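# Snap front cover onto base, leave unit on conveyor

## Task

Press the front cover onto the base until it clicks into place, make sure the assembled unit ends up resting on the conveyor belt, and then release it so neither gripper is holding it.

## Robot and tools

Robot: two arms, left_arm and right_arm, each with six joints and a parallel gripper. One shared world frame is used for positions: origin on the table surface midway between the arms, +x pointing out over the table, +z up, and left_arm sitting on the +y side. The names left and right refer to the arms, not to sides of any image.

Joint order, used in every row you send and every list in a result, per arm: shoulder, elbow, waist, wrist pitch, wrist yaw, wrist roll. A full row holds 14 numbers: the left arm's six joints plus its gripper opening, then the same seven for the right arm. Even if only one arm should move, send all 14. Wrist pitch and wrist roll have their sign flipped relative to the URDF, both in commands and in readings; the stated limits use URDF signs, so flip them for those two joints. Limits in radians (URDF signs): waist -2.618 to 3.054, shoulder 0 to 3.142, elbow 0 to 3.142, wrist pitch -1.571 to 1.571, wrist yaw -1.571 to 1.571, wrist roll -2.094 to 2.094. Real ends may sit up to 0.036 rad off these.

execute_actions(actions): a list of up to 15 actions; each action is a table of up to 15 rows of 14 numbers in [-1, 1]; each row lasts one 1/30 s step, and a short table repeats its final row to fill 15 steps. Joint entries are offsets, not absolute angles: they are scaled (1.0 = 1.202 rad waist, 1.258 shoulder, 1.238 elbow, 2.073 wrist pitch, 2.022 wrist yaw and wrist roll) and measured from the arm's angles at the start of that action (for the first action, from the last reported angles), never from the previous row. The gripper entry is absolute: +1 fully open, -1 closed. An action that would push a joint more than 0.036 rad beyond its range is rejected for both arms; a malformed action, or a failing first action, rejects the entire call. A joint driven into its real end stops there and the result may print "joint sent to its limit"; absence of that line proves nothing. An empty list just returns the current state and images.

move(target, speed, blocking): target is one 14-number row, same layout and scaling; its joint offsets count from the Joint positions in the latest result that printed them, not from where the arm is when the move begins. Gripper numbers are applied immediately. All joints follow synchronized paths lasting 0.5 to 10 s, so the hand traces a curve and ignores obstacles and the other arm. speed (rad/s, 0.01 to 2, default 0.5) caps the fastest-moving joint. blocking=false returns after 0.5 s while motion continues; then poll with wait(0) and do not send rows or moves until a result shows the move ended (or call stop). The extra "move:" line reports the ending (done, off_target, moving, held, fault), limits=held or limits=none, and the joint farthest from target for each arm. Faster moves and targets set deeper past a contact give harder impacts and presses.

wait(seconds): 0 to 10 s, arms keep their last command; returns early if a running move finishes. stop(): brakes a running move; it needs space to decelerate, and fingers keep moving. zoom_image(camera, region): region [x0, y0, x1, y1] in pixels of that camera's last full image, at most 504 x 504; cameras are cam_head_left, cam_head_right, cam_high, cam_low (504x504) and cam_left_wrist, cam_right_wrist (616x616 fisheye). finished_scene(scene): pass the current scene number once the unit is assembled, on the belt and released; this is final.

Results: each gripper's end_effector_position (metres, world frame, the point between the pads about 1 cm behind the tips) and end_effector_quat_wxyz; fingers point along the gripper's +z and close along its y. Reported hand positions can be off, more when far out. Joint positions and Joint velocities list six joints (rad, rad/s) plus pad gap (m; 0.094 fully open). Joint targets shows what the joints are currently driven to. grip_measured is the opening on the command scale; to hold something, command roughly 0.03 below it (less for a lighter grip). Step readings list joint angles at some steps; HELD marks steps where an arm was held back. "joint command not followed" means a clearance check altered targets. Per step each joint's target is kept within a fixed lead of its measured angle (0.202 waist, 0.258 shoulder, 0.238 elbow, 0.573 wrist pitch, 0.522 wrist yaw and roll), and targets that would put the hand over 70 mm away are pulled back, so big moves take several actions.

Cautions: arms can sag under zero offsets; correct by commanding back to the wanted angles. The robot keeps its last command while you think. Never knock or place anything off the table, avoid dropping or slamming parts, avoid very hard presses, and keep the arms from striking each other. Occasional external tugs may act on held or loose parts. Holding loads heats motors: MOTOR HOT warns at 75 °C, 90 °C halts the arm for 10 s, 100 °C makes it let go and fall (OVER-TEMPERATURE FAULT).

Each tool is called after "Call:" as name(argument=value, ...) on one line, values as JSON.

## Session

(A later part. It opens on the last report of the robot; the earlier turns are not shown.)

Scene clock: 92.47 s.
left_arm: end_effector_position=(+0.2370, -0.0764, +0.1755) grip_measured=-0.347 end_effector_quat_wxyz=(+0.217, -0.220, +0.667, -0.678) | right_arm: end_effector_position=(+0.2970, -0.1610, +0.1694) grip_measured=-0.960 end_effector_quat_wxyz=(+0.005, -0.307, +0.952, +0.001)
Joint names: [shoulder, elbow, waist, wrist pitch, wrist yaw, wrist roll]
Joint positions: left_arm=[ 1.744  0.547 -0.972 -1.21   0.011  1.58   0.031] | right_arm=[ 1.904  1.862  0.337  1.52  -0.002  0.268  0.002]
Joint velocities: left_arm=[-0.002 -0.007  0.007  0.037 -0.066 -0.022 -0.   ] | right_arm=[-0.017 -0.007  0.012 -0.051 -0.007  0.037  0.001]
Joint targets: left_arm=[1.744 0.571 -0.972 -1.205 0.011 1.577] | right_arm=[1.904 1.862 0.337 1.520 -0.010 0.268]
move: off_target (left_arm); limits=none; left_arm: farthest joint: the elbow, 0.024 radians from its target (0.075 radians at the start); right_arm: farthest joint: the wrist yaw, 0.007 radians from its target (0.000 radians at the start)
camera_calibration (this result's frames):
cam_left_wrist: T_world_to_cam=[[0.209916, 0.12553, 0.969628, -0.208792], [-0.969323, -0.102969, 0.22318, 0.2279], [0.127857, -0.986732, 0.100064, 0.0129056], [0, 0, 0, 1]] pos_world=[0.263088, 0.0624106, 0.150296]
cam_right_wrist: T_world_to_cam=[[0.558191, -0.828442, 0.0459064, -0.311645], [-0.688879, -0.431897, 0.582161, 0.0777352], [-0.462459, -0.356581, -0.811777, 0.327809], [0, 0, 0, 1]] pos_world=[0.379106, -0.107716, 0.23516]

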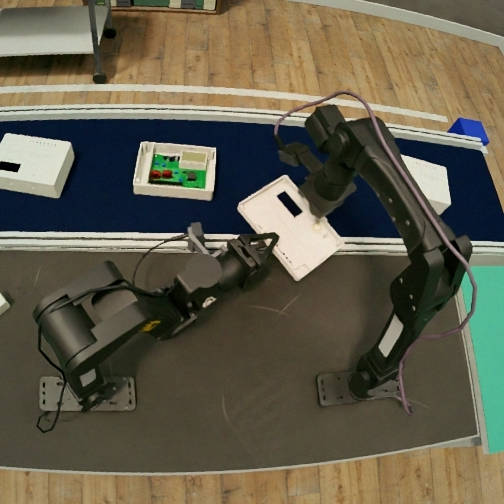

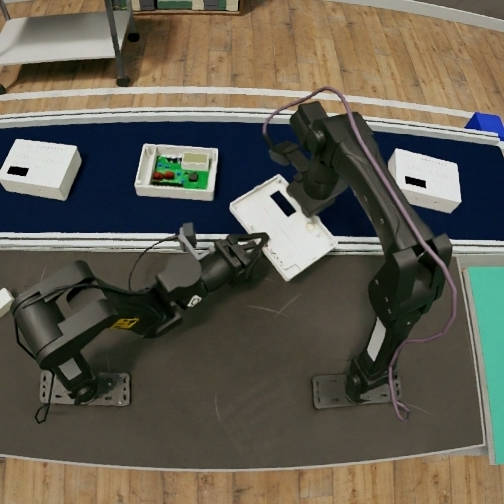

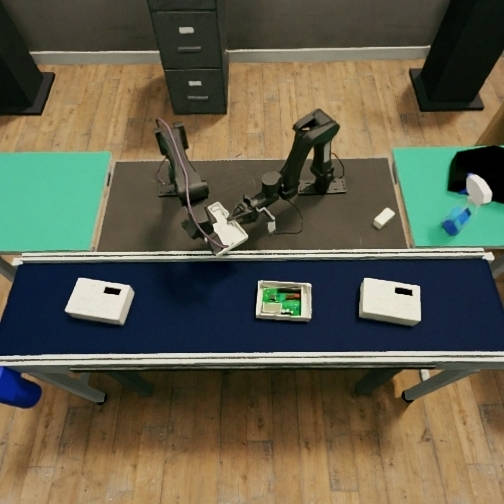

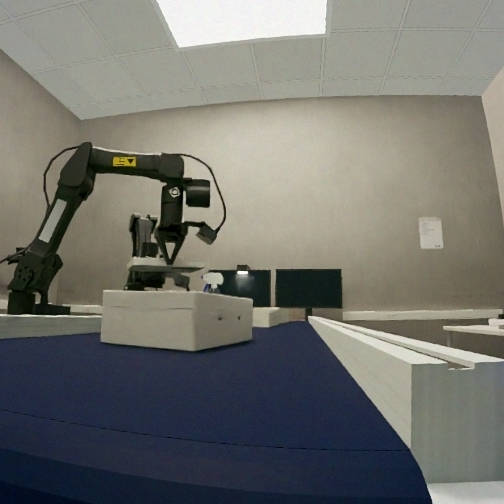

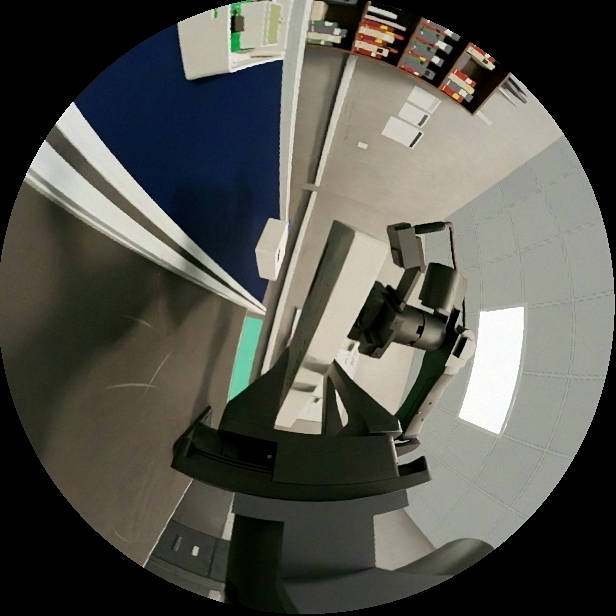

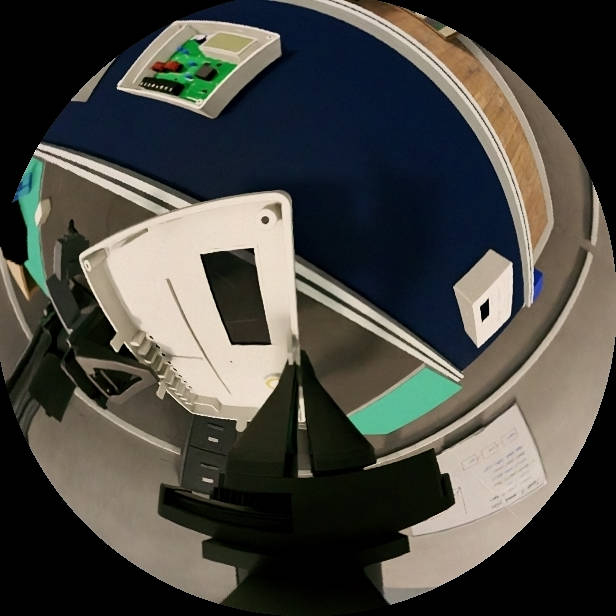

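Call:
execute_actions(actions=[[[0,0,0,0,0,0,-0.75,0,0,0,0,0,0,-1]],[[0,0,0,0,0,0,-0.75,0,0,0,0,0,0,-0.6]]])

Call:
move(target=[0,0,0,0,0,0,-0.75,-0.1,0.03,0,0,0,0,-0.6], speed=0.2)

Scene clock: 98.23 s.
left_arm: end_effector_position=(+0.2367, -0.0766, +0.1687) grip_measured=-0.631 end_effector_quat_wxyz=(+0.212, -0.224, +0.676, -0.669) | right_arm: end_effector_position=(+0.2971, -0.1611, +0.1694) grip_measured=-0.603 end_effector_quat_wxyz=(+0.005, -0.307, +0.952, +0.001)
Joint names: [shoulder, elbow, waist, wrist pitch, wrist yaw, wrist roll]
Joint positions: left_arm=[ 1.744  0.547 -0.972 -1.182  0.013  1.584  0.017] | right_arm=[ 1.904  1.862  0.337  1.519 -0.002  0.268  0.019]
Joint velocities: left_arm=[ 0.002 -0.002 -0.002  0.022 -0.022 -0.051  0.   ] | right_arm=[ 0.007 -0.017 -0.012  0.022 -0.007 -0.007 -0.   ]
Joint targets: left_arm=[1.744 0.547 -0.972 -1.208 0.013 1.581] | right_arm=[1.904 1.862 0.337 1.519 -0.002 0.268]
Step readings (joint positions; steps 1 to 15: 1st action; 16 to 30: 2nd action):
0: left_arm=[1.744 0.547 -0.972 -1.209 0.011 1.580] | right_arm=[1.904 1.862 0.337 1.520 -0.002 0.268]
1: left_arm=[1.744 0.547 -0.972 -1.209 0.011 1.581] | right_arm=[1.904 1.862 0.337 1.520 -0.002 0.268]
2: left_arm=[1.744 0.547 -0.972 -1.209 0.013 1.580] | right_arm=[1.904 1.862 0.337 1.520 -0.002 0.268]
4: left_arm=[1.744 0.547 -0.972 -1.208 0.013 1.581] | right_arm=[1.904 1.862 0.337 1.519 -0.002 0.268]
8: left_arm=[1.744 0.547 -0.972 -1.208 0.013 1.581] | right_arm=[1.904 1.862 0.337 1.519 -0.002 0.268]
15: left_arm=[1.744 0.547 -0.972 -1.208 0.013 1.581] | right_arm=[1.904 1.862 0.337 1.519 -0.002 0.268]
16: left_arm=[1.744 0.547 -0.972 -1.207 0.013 1.581] | right_arm=[1.904 1.862 0.337 1.519 -0.002 0.268]
17: left_arm=[1.744 0.547 -0.972 -1.203 0.013 1.582] | right_arm=[1.904 1.862 0.337 1.519 -0.002 0.268]
19: left_arm=[1.744 0.547 -0.972 -1.193 0.013 1.583] | right_arm=[1.904 1.862 0.337 1.519 -0.002 0.268]
23: left_arm=[1.744 0.547 -0.972 -1.185 0.013 1.584] | right_arm=[1.904 1.862 0.337 1.519 -0.002 0.268]
30: Joint positions above
camera_calibration (this result's frames):
cam_left_wrist: T_world_to_cam=[[0.229289, 0.106137, 0.967554, -0.207808], [-0.96494, -0.105668, 0.240261, 0.225004], [0.12774, -0.988721, 0.078187, 0.0170054], [0, 0, 0, 1]] pos_world=[0.262592, 0.0626455, 0.145676]
cam_right_wrist: T_world_to_cam=[[0.557849, -0.828646, 0.0463622, -0.311742], [-0.68933, -0.431503, 0.581919, 0.0780375], [-0.4622, -0.356582, -0.811924, 0.327798], [0, 0, 0, 1]] pos_world=[0.379207, -0.107763, 0.235189]

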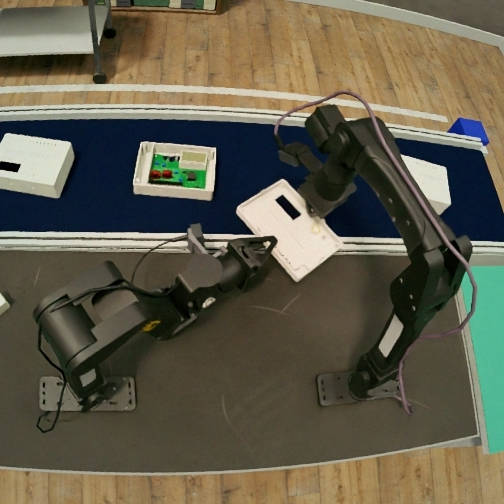

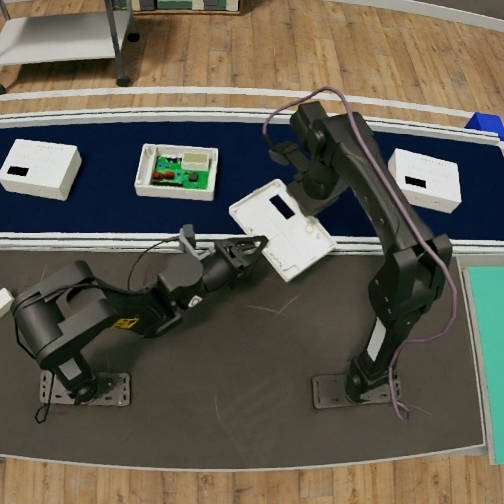

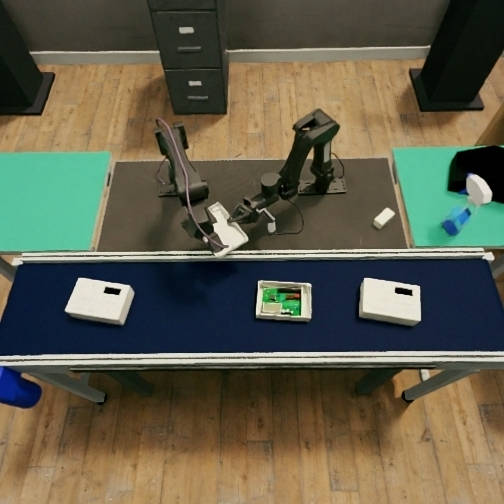

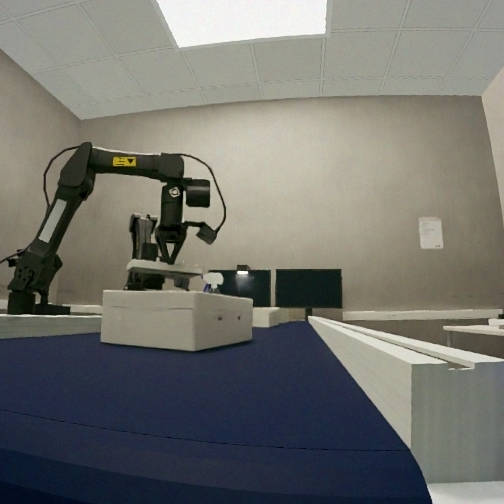

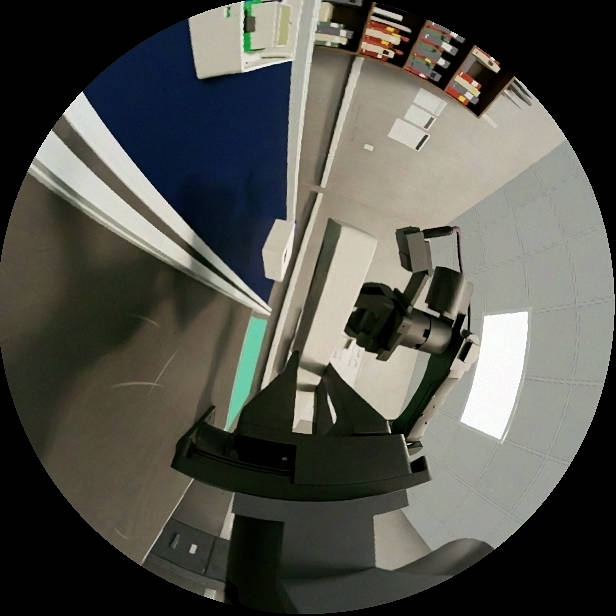

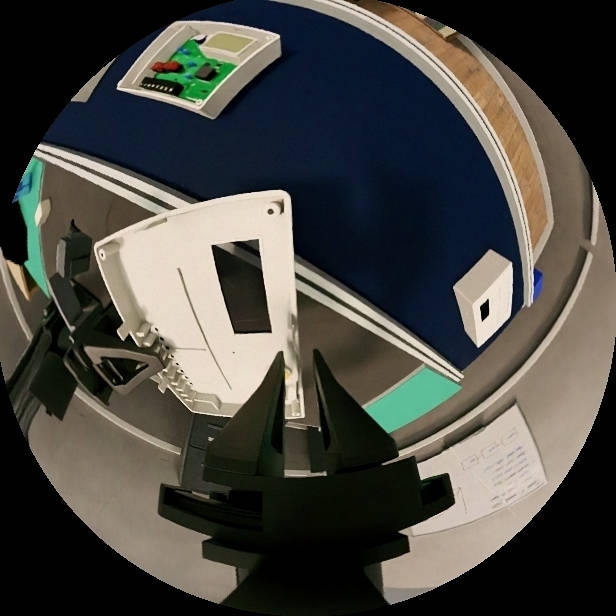

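Scene clock: 99.23 s.
left_arm: end_effector_position=(+0.2366, -0.0764, +0.1623) grip_measured=-0.631 end_effector_quat_wxyz=(+0.207, -0.228, +0.684, -0.661) | right_arm: end_effector_position=(+0.2931, -0.1626, +0.2134) grip_measured=-0.603 end_effector_quat_wxyz=(+0.073, -0.307, +0.949, +0.004)
Joint names: [shoulder, elbow, waist, wrist pitch, wrist yaw, wrist roll]
Joint positions: left_arm=[ 1.744  0.547 -0.972 -1.156  0.013  1.588  0.017] | right_arm=[ 1.79   1.884  0.337  1.519 -0.002  0.268  0.019]
Joint velocities: left_arm=[ 0.022 -0.007 -0.007  0.007 -0.007 -0.022  0.001] | right_arm=[-0.007 -0.007 -0.027 -0.007 -0.037  0.037 -0.   ]
Joint targets: left_arm=[1.744 0.547 -0.972 -1.183 0.013 1.584] | right_arm=[1.778 1.899 0.337 1.519 -0.002 0.268]
move: off_target (left_arm); limits=none; left_arm: farthest joint: the wrist pitch, 0.026 radians from its target (0.000 radians at the start); right_arm: farthest joint: the elbow, 0.015 radians from its target (0.037 radians at the start)
camera_calibration (this result's frames):
cam_left_wrist: T_world_to_cam=[[0.24691, 0.0879759, 0.965037, -0.20671], [-0.960404, -0.110428, 0.255791, 0.222506], [0.129071, -0.989983, 0.0572267, 0.0206604], [0, 0, 0, 1]] pos_world=[0.262067, 0.0632097, 0.141385]
cam_right_wrist: T_world_to_cam=[[0.54993, -0.8316, 0.0775715, -0.317601], [-0.75644, -0.456538, 0.46837, 0.08891], [-0.354083, -0.316249, -0.88012, 0.350488], [0, 0, 0, 1]] pos_world=[0.366015, -0.112685, 0.291466]

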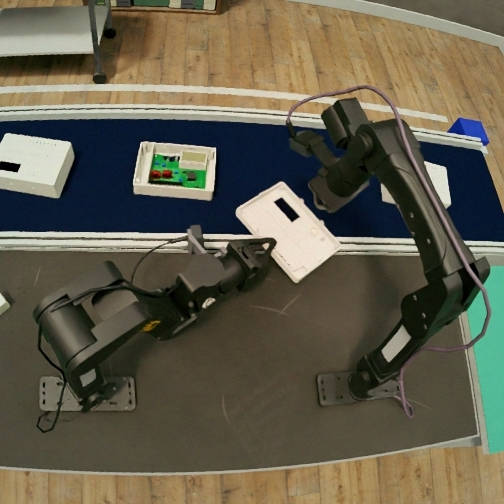

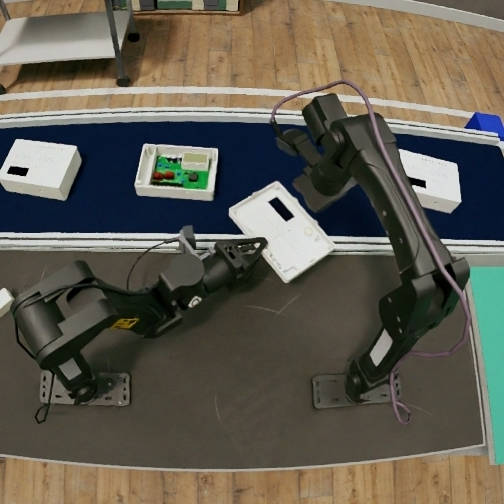

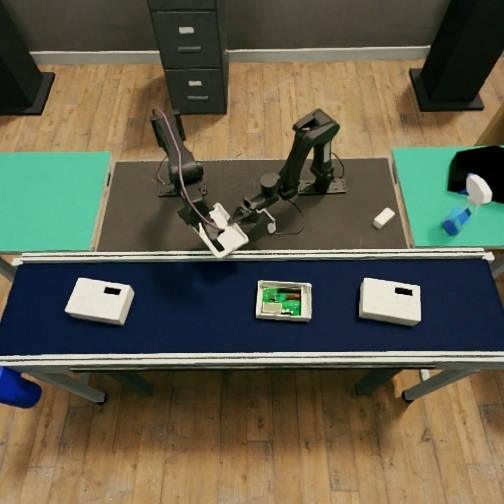

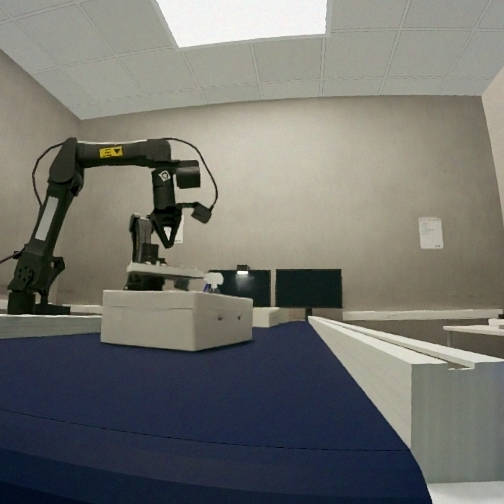

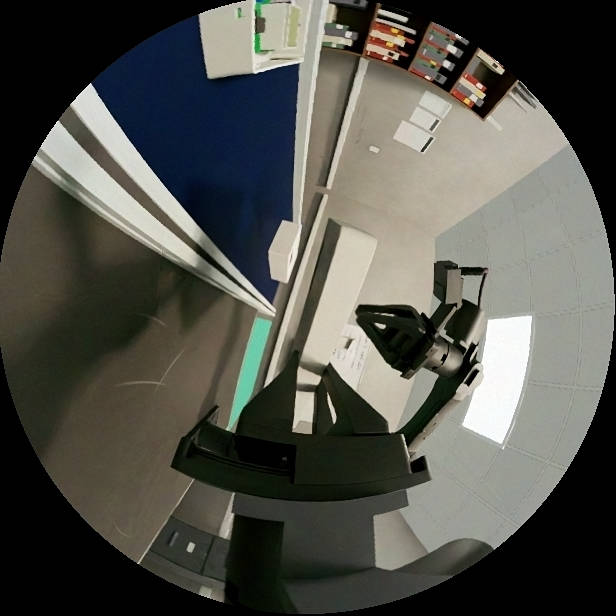

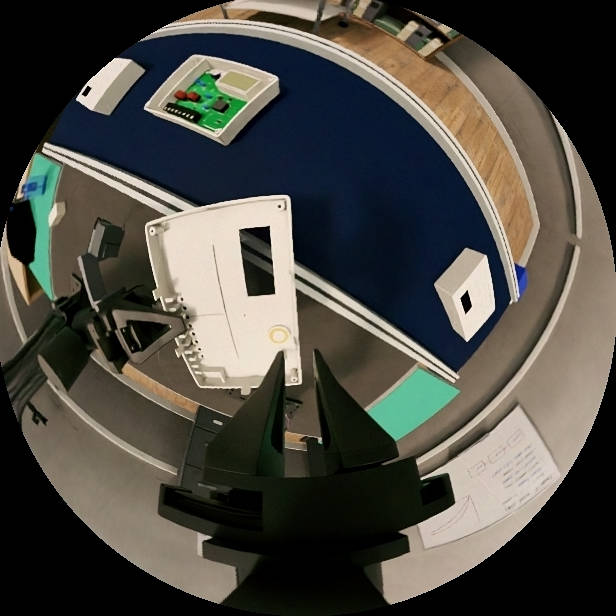

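Call:
move(target=[0,0,0.15,-0.045,0,-1,-0.75,-0.2,-0.1,-0.35,0,0,0,-1], speed=0.9)

Call:
move(target=[0.1,0.13,0.205,-0.02,-0.245,-0.57,-0.75,0,0,0,0,0,0,-1], speed=0.6)

Scene clock: 110.70 s.
left_arm: end_effector_position=(+0.2958, -0.0246, +0.1725) grip_measured=-0.632 end_effector_quat_wxyz=(+0.697, +0.400, +0.583, -0.120) | right_arm: end_effector_position=(+0.2722, -0.3023, +0.2546) grip_measured=-0.991 end_effector_quat_wxyz=(+0.133, -0.105, +0.985, -0.021)
Joint names: [shoulder, elbow, waist, wrist pitch, wrist yaw, wrist roll]
Joint positions: left_arm=[ 1.744  0.547 -0.8   -1.198  0.013 -0.431  0.017] | right_arm=[ 1.556  1.774 -0.075  1.519 -0.002  0.268  0.   ]
Joint velocities: left_arm=[-0.012 -0.007  0.007  0.037 -0.037  0.022  0.   ] | right_arm=[-0.022 -0.002 -0.002 -0.007  0.022  0.037 -0.   ]
Joint targets: left_arm=[1.744 0.547 -0.791 -1.250 0.013 -0.434] | right_arm=[1.538 1.760 -0.084 1.520 -0.002 0.268]
move: off_target (left_arm); limits=none; left_arm: farthest joint: the wrist pitch, 0.052 radians from its target (0.093 radians at the start); right_arm: farthest joint: the shoulder, 0.018 radians from its target (0.251 radians at the start)
camera_calibration (this result's frames):
cam_left_wrist: T_world_to_cam=[[-0.660606, -0.725695, -0.192264, 0.212343], [-0.239369, 0.446343, -0.862253, 0.275754], [0.711549, -0.523588, -0.468566, -0.00638694], [0, 0, 0, 1]] pos_world=[0.210827, 0.0276708, 0.275603]
cam_right_wrist: T_world_to_cam=[[0.159652, -0.981609, 0.104668, -0.371496], [-0.927001, -0.112624, 0.35775, 0.168584], [-0.339383, -0.154142, -0.927933, 0.392372], [0, 0, 0, 1]] pos_world=[0.348752, -0.285196, 0.342667]

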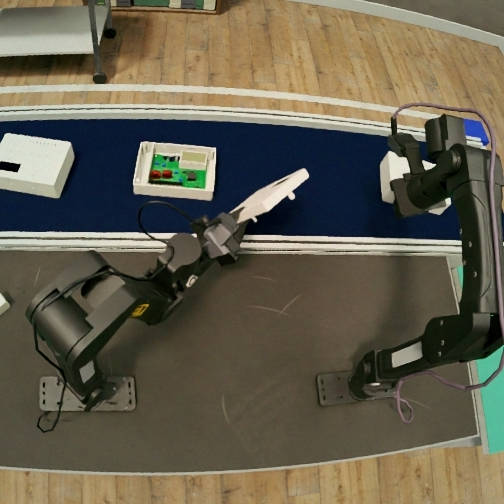

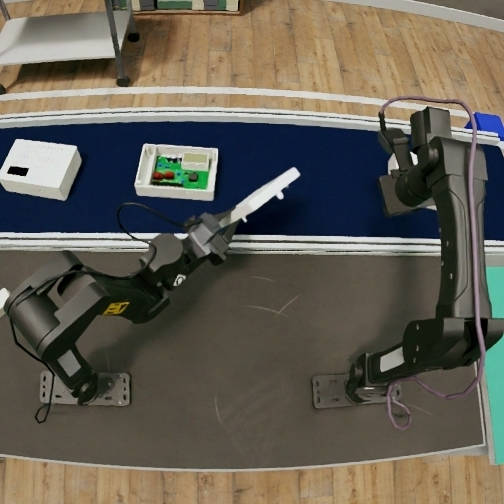

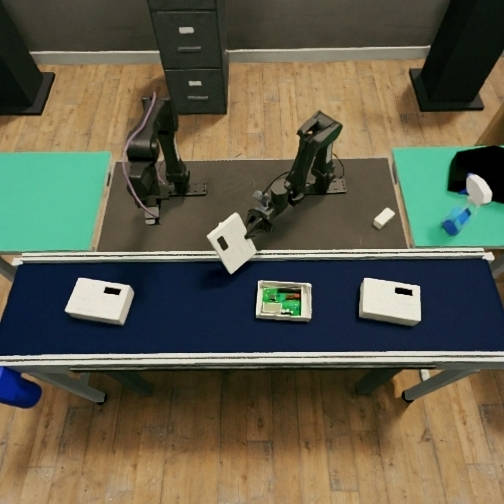

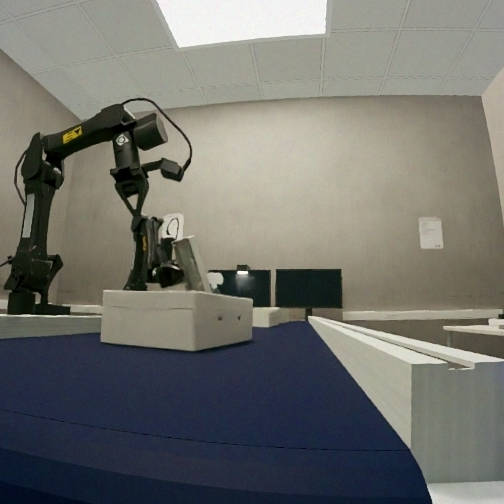

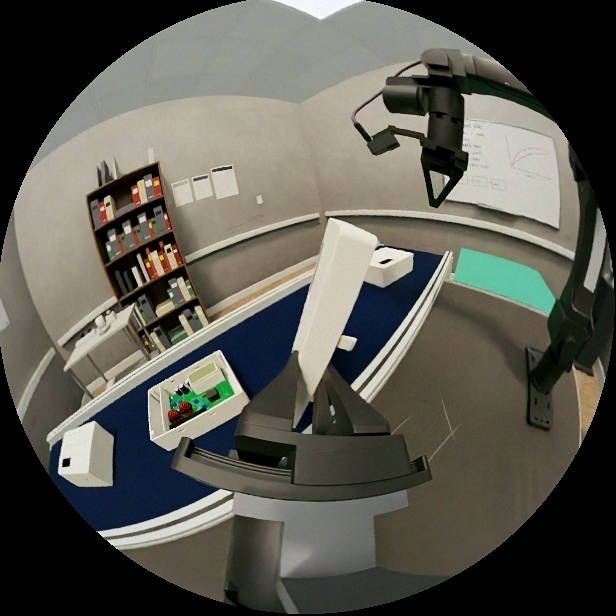

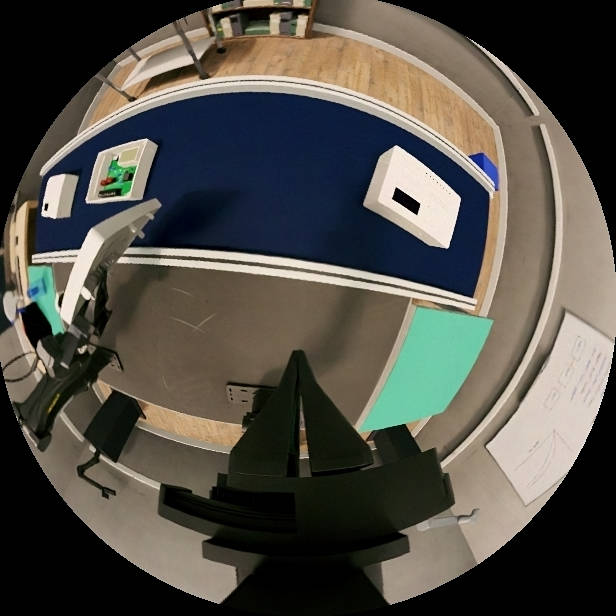

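Scene clock: 113.47 s.
left_arm: end_effector_position=(+0.4151, +0.1285, +0.1620) grip_measured=-0.633 end_effector_quat_wxyz=(+0.505, +0.520, +0.484, +0.490) | right_arm: end_effector_position=(+0.2722, -0.3023, +0.2546) grip_measured=-0.991 end_effector_quat_wxyz=(+0.133, -0.105, +0.985, -0.021)
Joint names: [shoulder, elbow, waist, wrist pitch, wrist yaw, wrist roll]
Joint positions: left_arm=[ 1.874  0.677 -0.561 -1.186 -0.471 -1.586  0.017] | right_arm=[ 1.556  1.774 -0.075  1.519 -0.002  0.268  0.   ]
Joint velocities: left_arm=[ 0.012  0.007  0.007 -0.022 -0.081  0.007 -0.   ] | right_arm=[-0.007 -0.007  0.002  0.022 -0.051 -0.007  0.001]
Joint targets: left_arm=[1.870 0.708 -0.554 -1.239 -0.483 -1.583] | right_arm=[1.556 1.774 -0.075 1.519 -0.002 0.268]
move: off_target (left_arm); limits=none; left_arm: farthest joint: the wrist pitch, 0.053 radians from its target (0.042 radians at the start); right_arm: farthest joint: the waist, 0.000 radians from its target (0.000 radians at the start)
camera_calibration (this result's frames):
cam_left_wrist: T_world_to_cam=[[0.0138145, -0.215979, -0.9763, 0.181725], [-0.442282, 0.874364, -0.199687, 0.148778], [0.89677, 0.434559, -0.0834447, -0.278417], [0, 0, 0, 1]] pos_world=[0.312967, 0.0301512, 0.183895]
cam_right_wrist: T_world_to_cam=[[0.159652, -0.981609, 0.104668, -0.371496], [-0.927001, -0.112624, 0.35775, 0.168584], [-0.339383, -0.154142, -0.927933, 0.392372], [0, 0, 0, 1]] pos_world=[0.348752, -0.285196, 0.342667]

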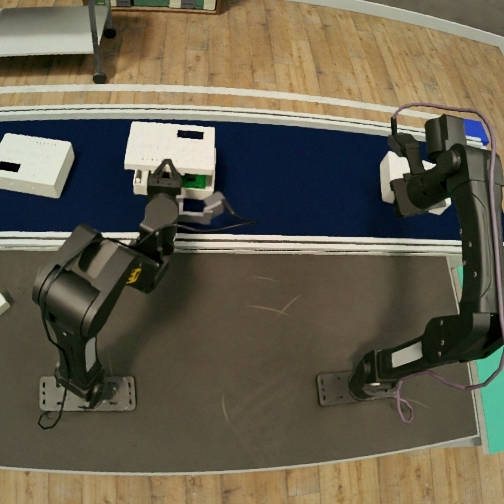

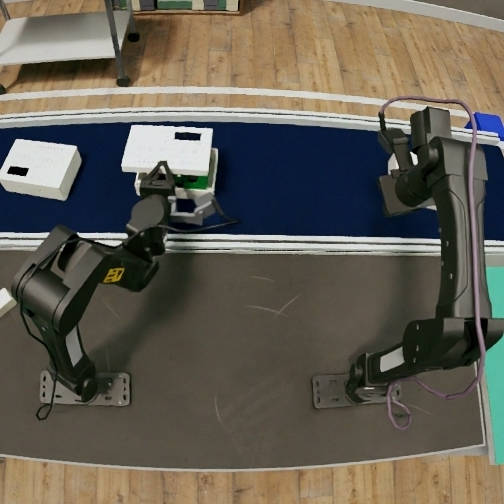

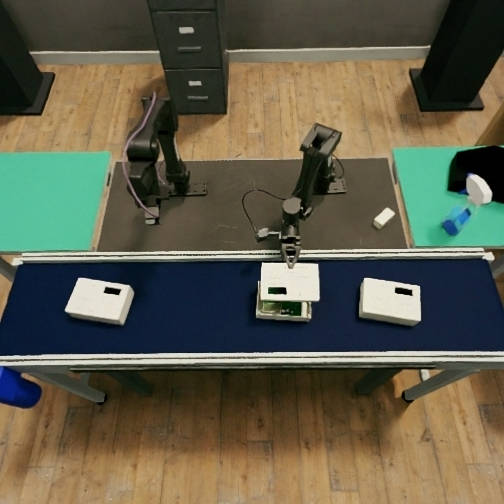

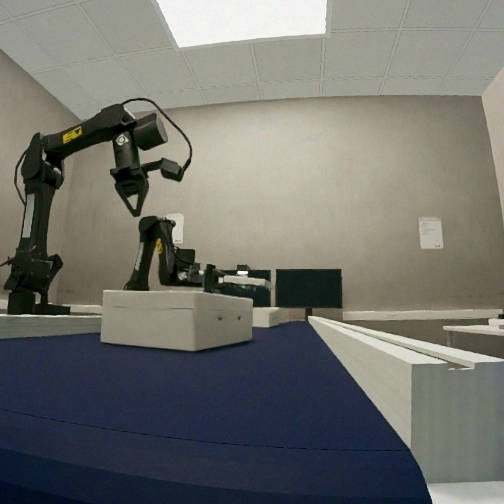

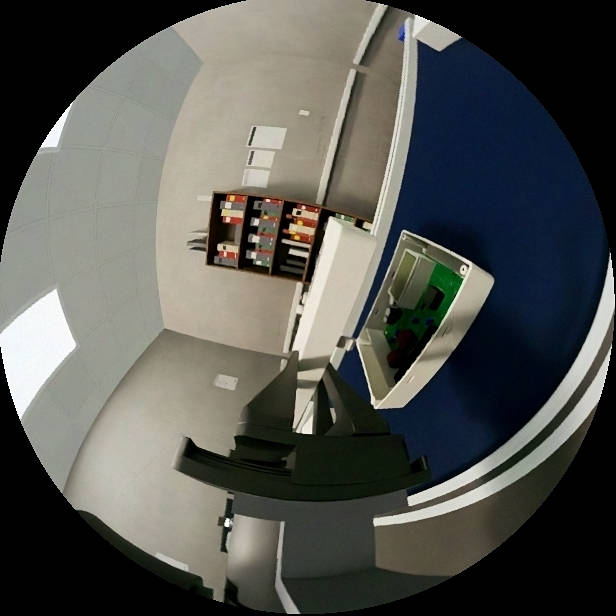

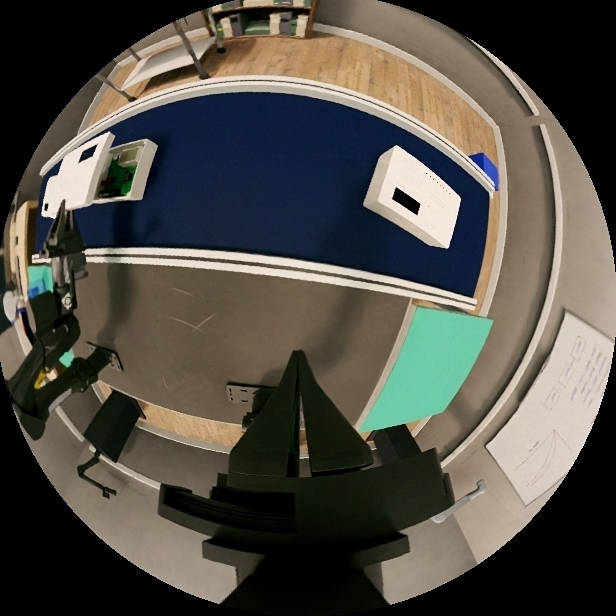

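Call:
move(target=[0.185,0.045,0,-0.09,0.022,0.03,-0.75,0,0,0,0,0,0,-1], speed=0.2)

Call:
zoom_image(camera="cam_high", region=[235, 250, 335, 335])

Call:
zoom_image(camera="cam_head_left", region=[110, 110, 250, 230])

Call:
zoom_image(camera="cam_low", region=[190, 250, 310, 340])

Scene clock: 123.10 s.
left_arm: end_effector_position=(+0.4235, +0.1174, +0.0937) grip_measured=-0.633 end_effector_quat_wxyz=(+0.499, +0.541, +0.496, +0.461) | right_arm: end_effector_position=(+0.2722, -0.3023, +0.2546) grip_measured=-0.991 end_effector_quat_wxyz=(+0.133, -0.105, +0.985, -0.021)
Joint names: [shoulder, elbow, waist, wrist pitch, wrist yaw, wrist roll]
Joint positions: left_arm=[ 2.11   0.704 -0.561 -1.32  -0.437 -1.538  0.017] | right_arm=[ 1.556  1.774 -0.075  1.519 -0.002  0.268  0.   ]
Joint velocities: left_arm=[-0.007 -0.002  0.002  0.022 -0.022  0.007  0.   ] | right_arm=[ 0.002 -0.002 -0.017  0.037 -0.007  0.022  0.   ]
Joint targets: left_arm=[2.106 0.732 -0.561 -1.373 -0.427 -1.525] | right_arm=[1.556 1.774 -0.075 1.519 -0.002 0.268]
move: off_target (left_arm); limits=none; left_arm: farthest joint: the wrist pitch, 0.052 radians from its target (0.186 radians at the start); right_arm: farthest joint: the waist, 0.000 radians from its target (0.000 radians at the start)
camera_calibration (this result's frames):
cam_left_wrist: T_world_to_cam=[[-0.0599817, -0.22688, -0.972074, 0.144713], [-0.42725, 0.88595, -0.180416, 0.139032], [0.902142, 0.404497, -0.150075, -0.279329], [0, 0, 0, 1]] pos_world=[0.320076, 0.0226445, 0.123835]
cam_right_wrist: T_world_to_cam=[[0.159652, -0.981609, 0.104668, -0.371496], [-0.927001, -0.112624, 0.35775, 0.168584], [-0.339383, -0.154142, -0.927933, 0.392372], [0, 0, 0, 1]] pos_world=[0.348752, -0.285196, 0.342667]

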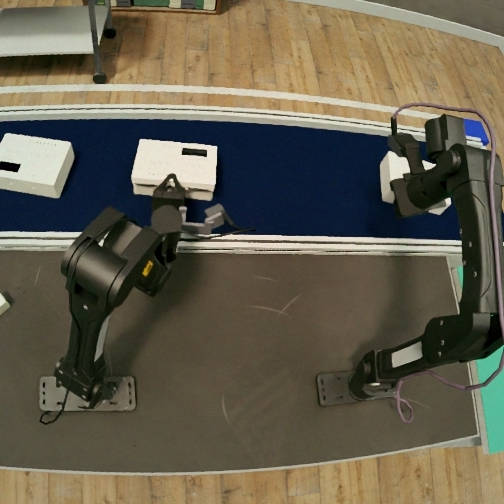

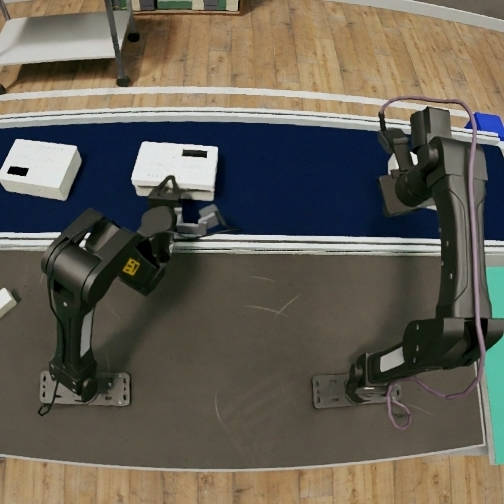

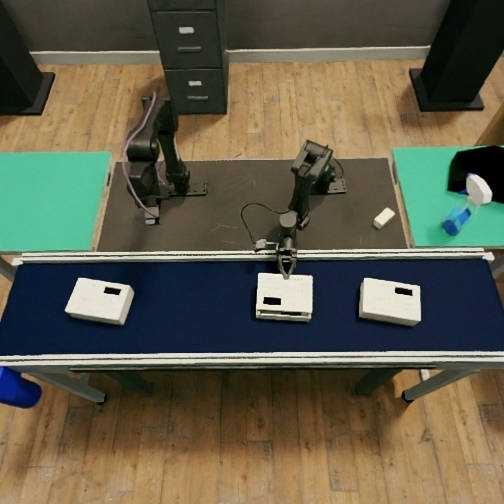

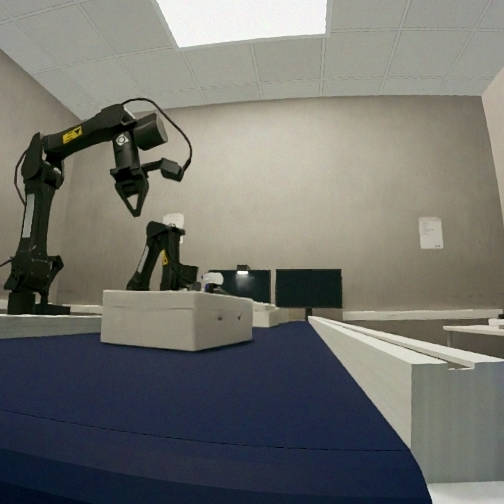

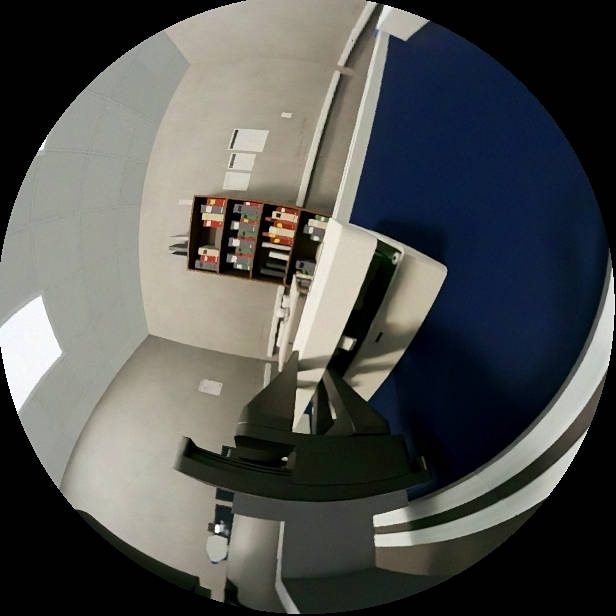

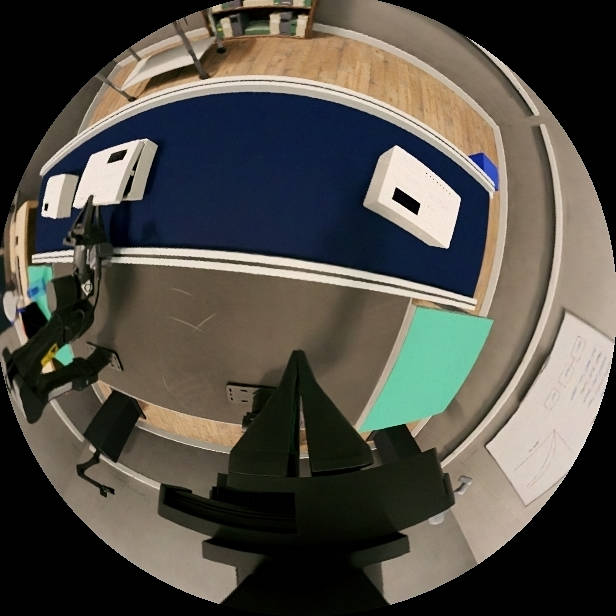

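Region (235, 250, 335, 335) of cam_high's 504x504 image, scaled by 5.040, with more detail than that image has; it fills the top 428 rows of this view, and the rest is white.

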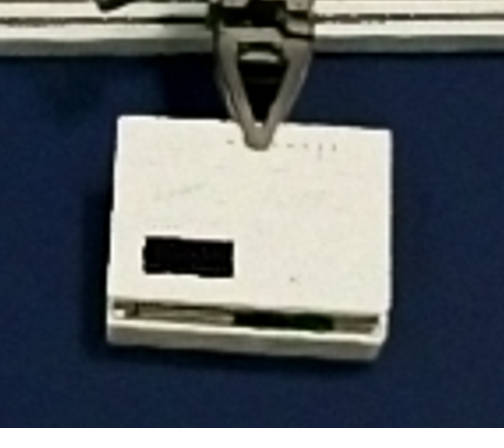

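Region (110, 110, 250, 230) of cam_head_left's 504x504 image, scaled by 3.600, with more detail than that image has; it fills the top 432 rows of this view, and the rest is white.

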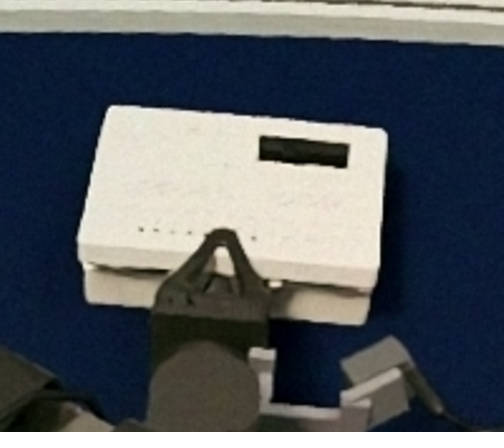

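Region (190, 250, 310, 340) of cam_low's 504x504 image, scaled by 4.200, with more detail than that image has; it fills the top 378 rows of this view, and the rest is white.

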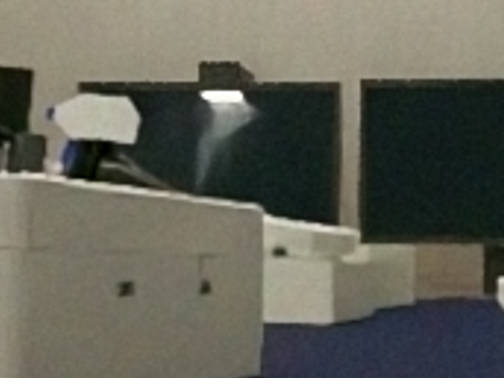

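Call:
move(target=[0,0.057,0.021,0.005,0.013,0.006,-0.75,0.69,0.445,0.548,-0.382,0,-0.13,-1], speed=0.6)

Call:
zoom_image(camera="cam_high", region=[235, 250, 335, 335])

Call:
zoom_image(camera="cam_head_left", region=[110, 110, 250, 230])

Call:
zoom_image(camera="cam_low", region=[230, 280, 310, 340])

Scene clock: 134.03 s.
left_arm: end_effector_position=(+0.4345, +0.1173, +0.0990) grip_measured=-0.633 end_effector_quat_wxyz=(+0.500, +0.539, +0.496, +0.461) | right_arm: end_effector_position=(+0.4823, +0.0776, +0.1354) grip_measured=-0.991 end_effector_quat_wxyz=(+0.336, -0.288, +0.891, +0.104)
Joint names: [shoulder, elbow, waist, wrist pitch, wrist yaw, wrist roll]
Joint positions: left_arm=[ 2.11   0.746 -0.545 -1.282 -0.421 -1.539  0.017] | right_arm=[ 2.426  2.307  0.59   0.732 -0.002  0.014  0.   ]
Joint velocities: left_arm=[-0.007 -0.007 -0.002 -0.066  0.007  0.051 -0.001] | right_arm=[ 0.002 -0.012  0.017  0.11  -0.066 -0.007 -0.001]
Joint targets: left_arm=[2.110 0.775 -0.535 -1.310 -0.411 -1.526] | right_arm=[2.424 2.325 0.583 0.727 -0.002 0.004]
move: off_target (left_arm); limits=none; left_arm: farthest joint: the elbow, 0.028 radians from its target (0.070 radians at the start); right_arm: farthest joint: the elbow, 0.018 radians from its target (0.551 radians at the start)
camera_calibration (this result's frames):
cam_left_wrist: T_world_to_cam=[[-0.0570258, -0.22964, -0.971604, 0.149439], [-0.42672, 0.885421, -0.184225, 0.145046], [0.902584, 0.404097, -0.148484, -0.288737], [0, 0, 0, 1]] pos_world=[0.331025, 0.0225677, 0.129044]
cam_right_wrist: T_world_to_cam=[[0.53787, -0.842762, 0.0211622, -0.201548], [-0.838695, -0.537479, -0.0877884, 0.499472], [0.085359, 0.0294701, -0.995914, 0.201717], [0, 0, 0, 1]] pos_world=[0.510093, 0.0926545, 0.249006]

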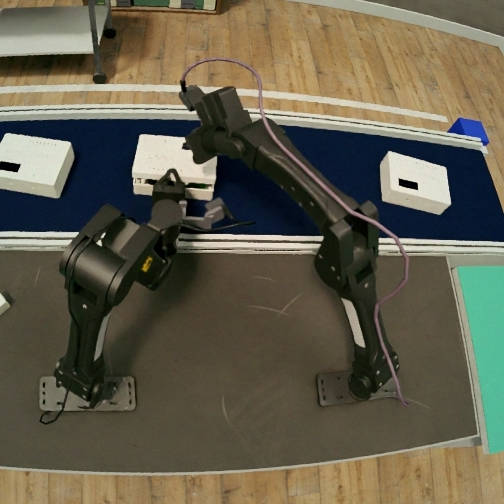

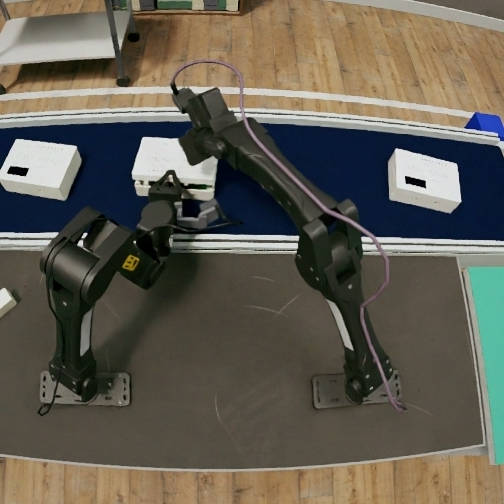

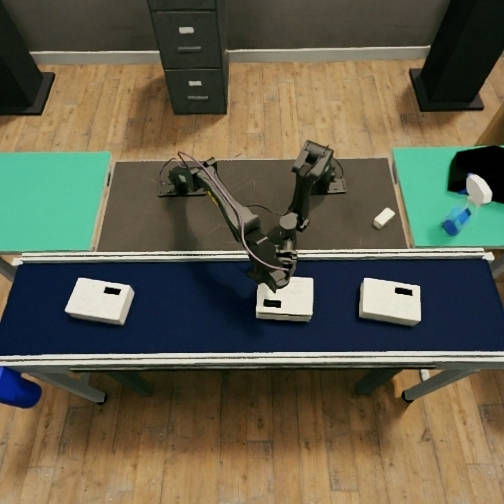

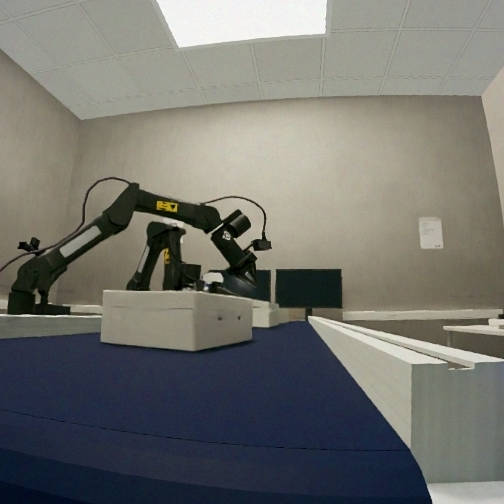

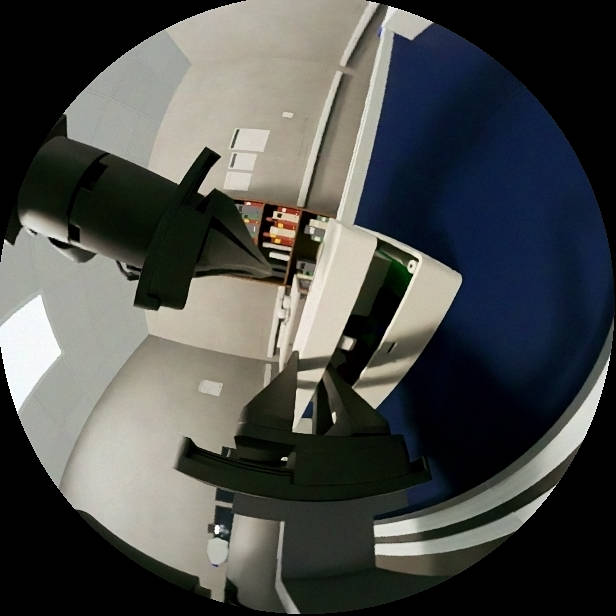

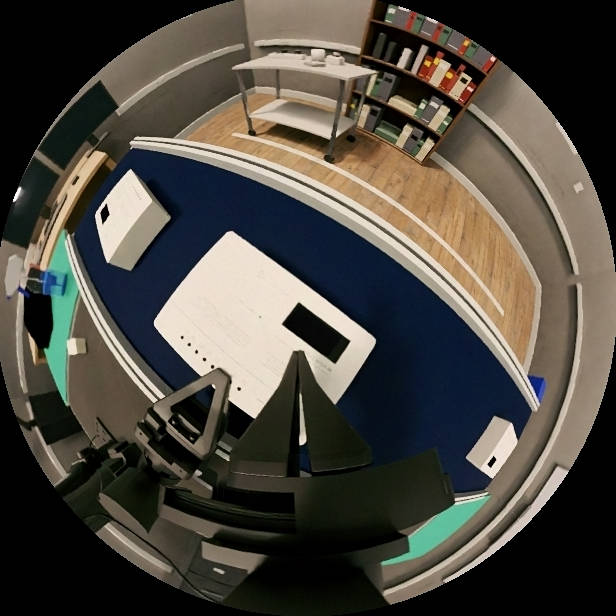

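Region (235, 250, 335, 335) of cam_high's 504x504 image, scaled by 5.040, with more detail than that image has; it fills the top 428 rows of this view, and the rest is white.

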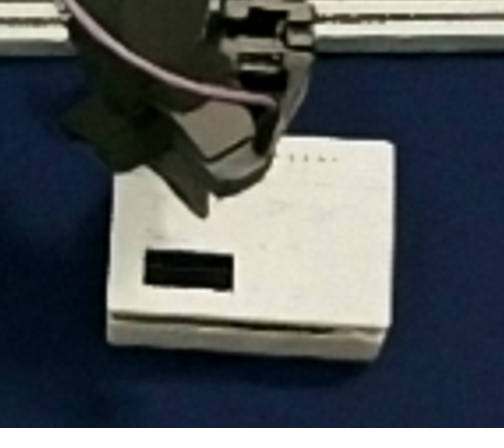

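Region (110, 110, 250, 230) of cam_head_left's 504x504 image, scaled by 3.600, with more detail than that image has; it fills the top 432 rows of this view, and the rest is white.

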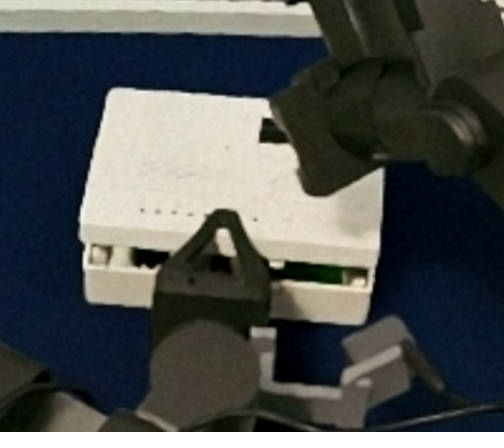

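Region (230, 280, 310, 340) of cam_low's 504x504 image, scaled by 6.300, with more detail than that image has; it fills the top 378 rows of this view, and the rest is white.

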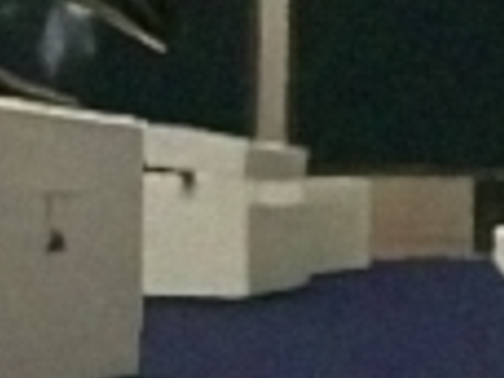

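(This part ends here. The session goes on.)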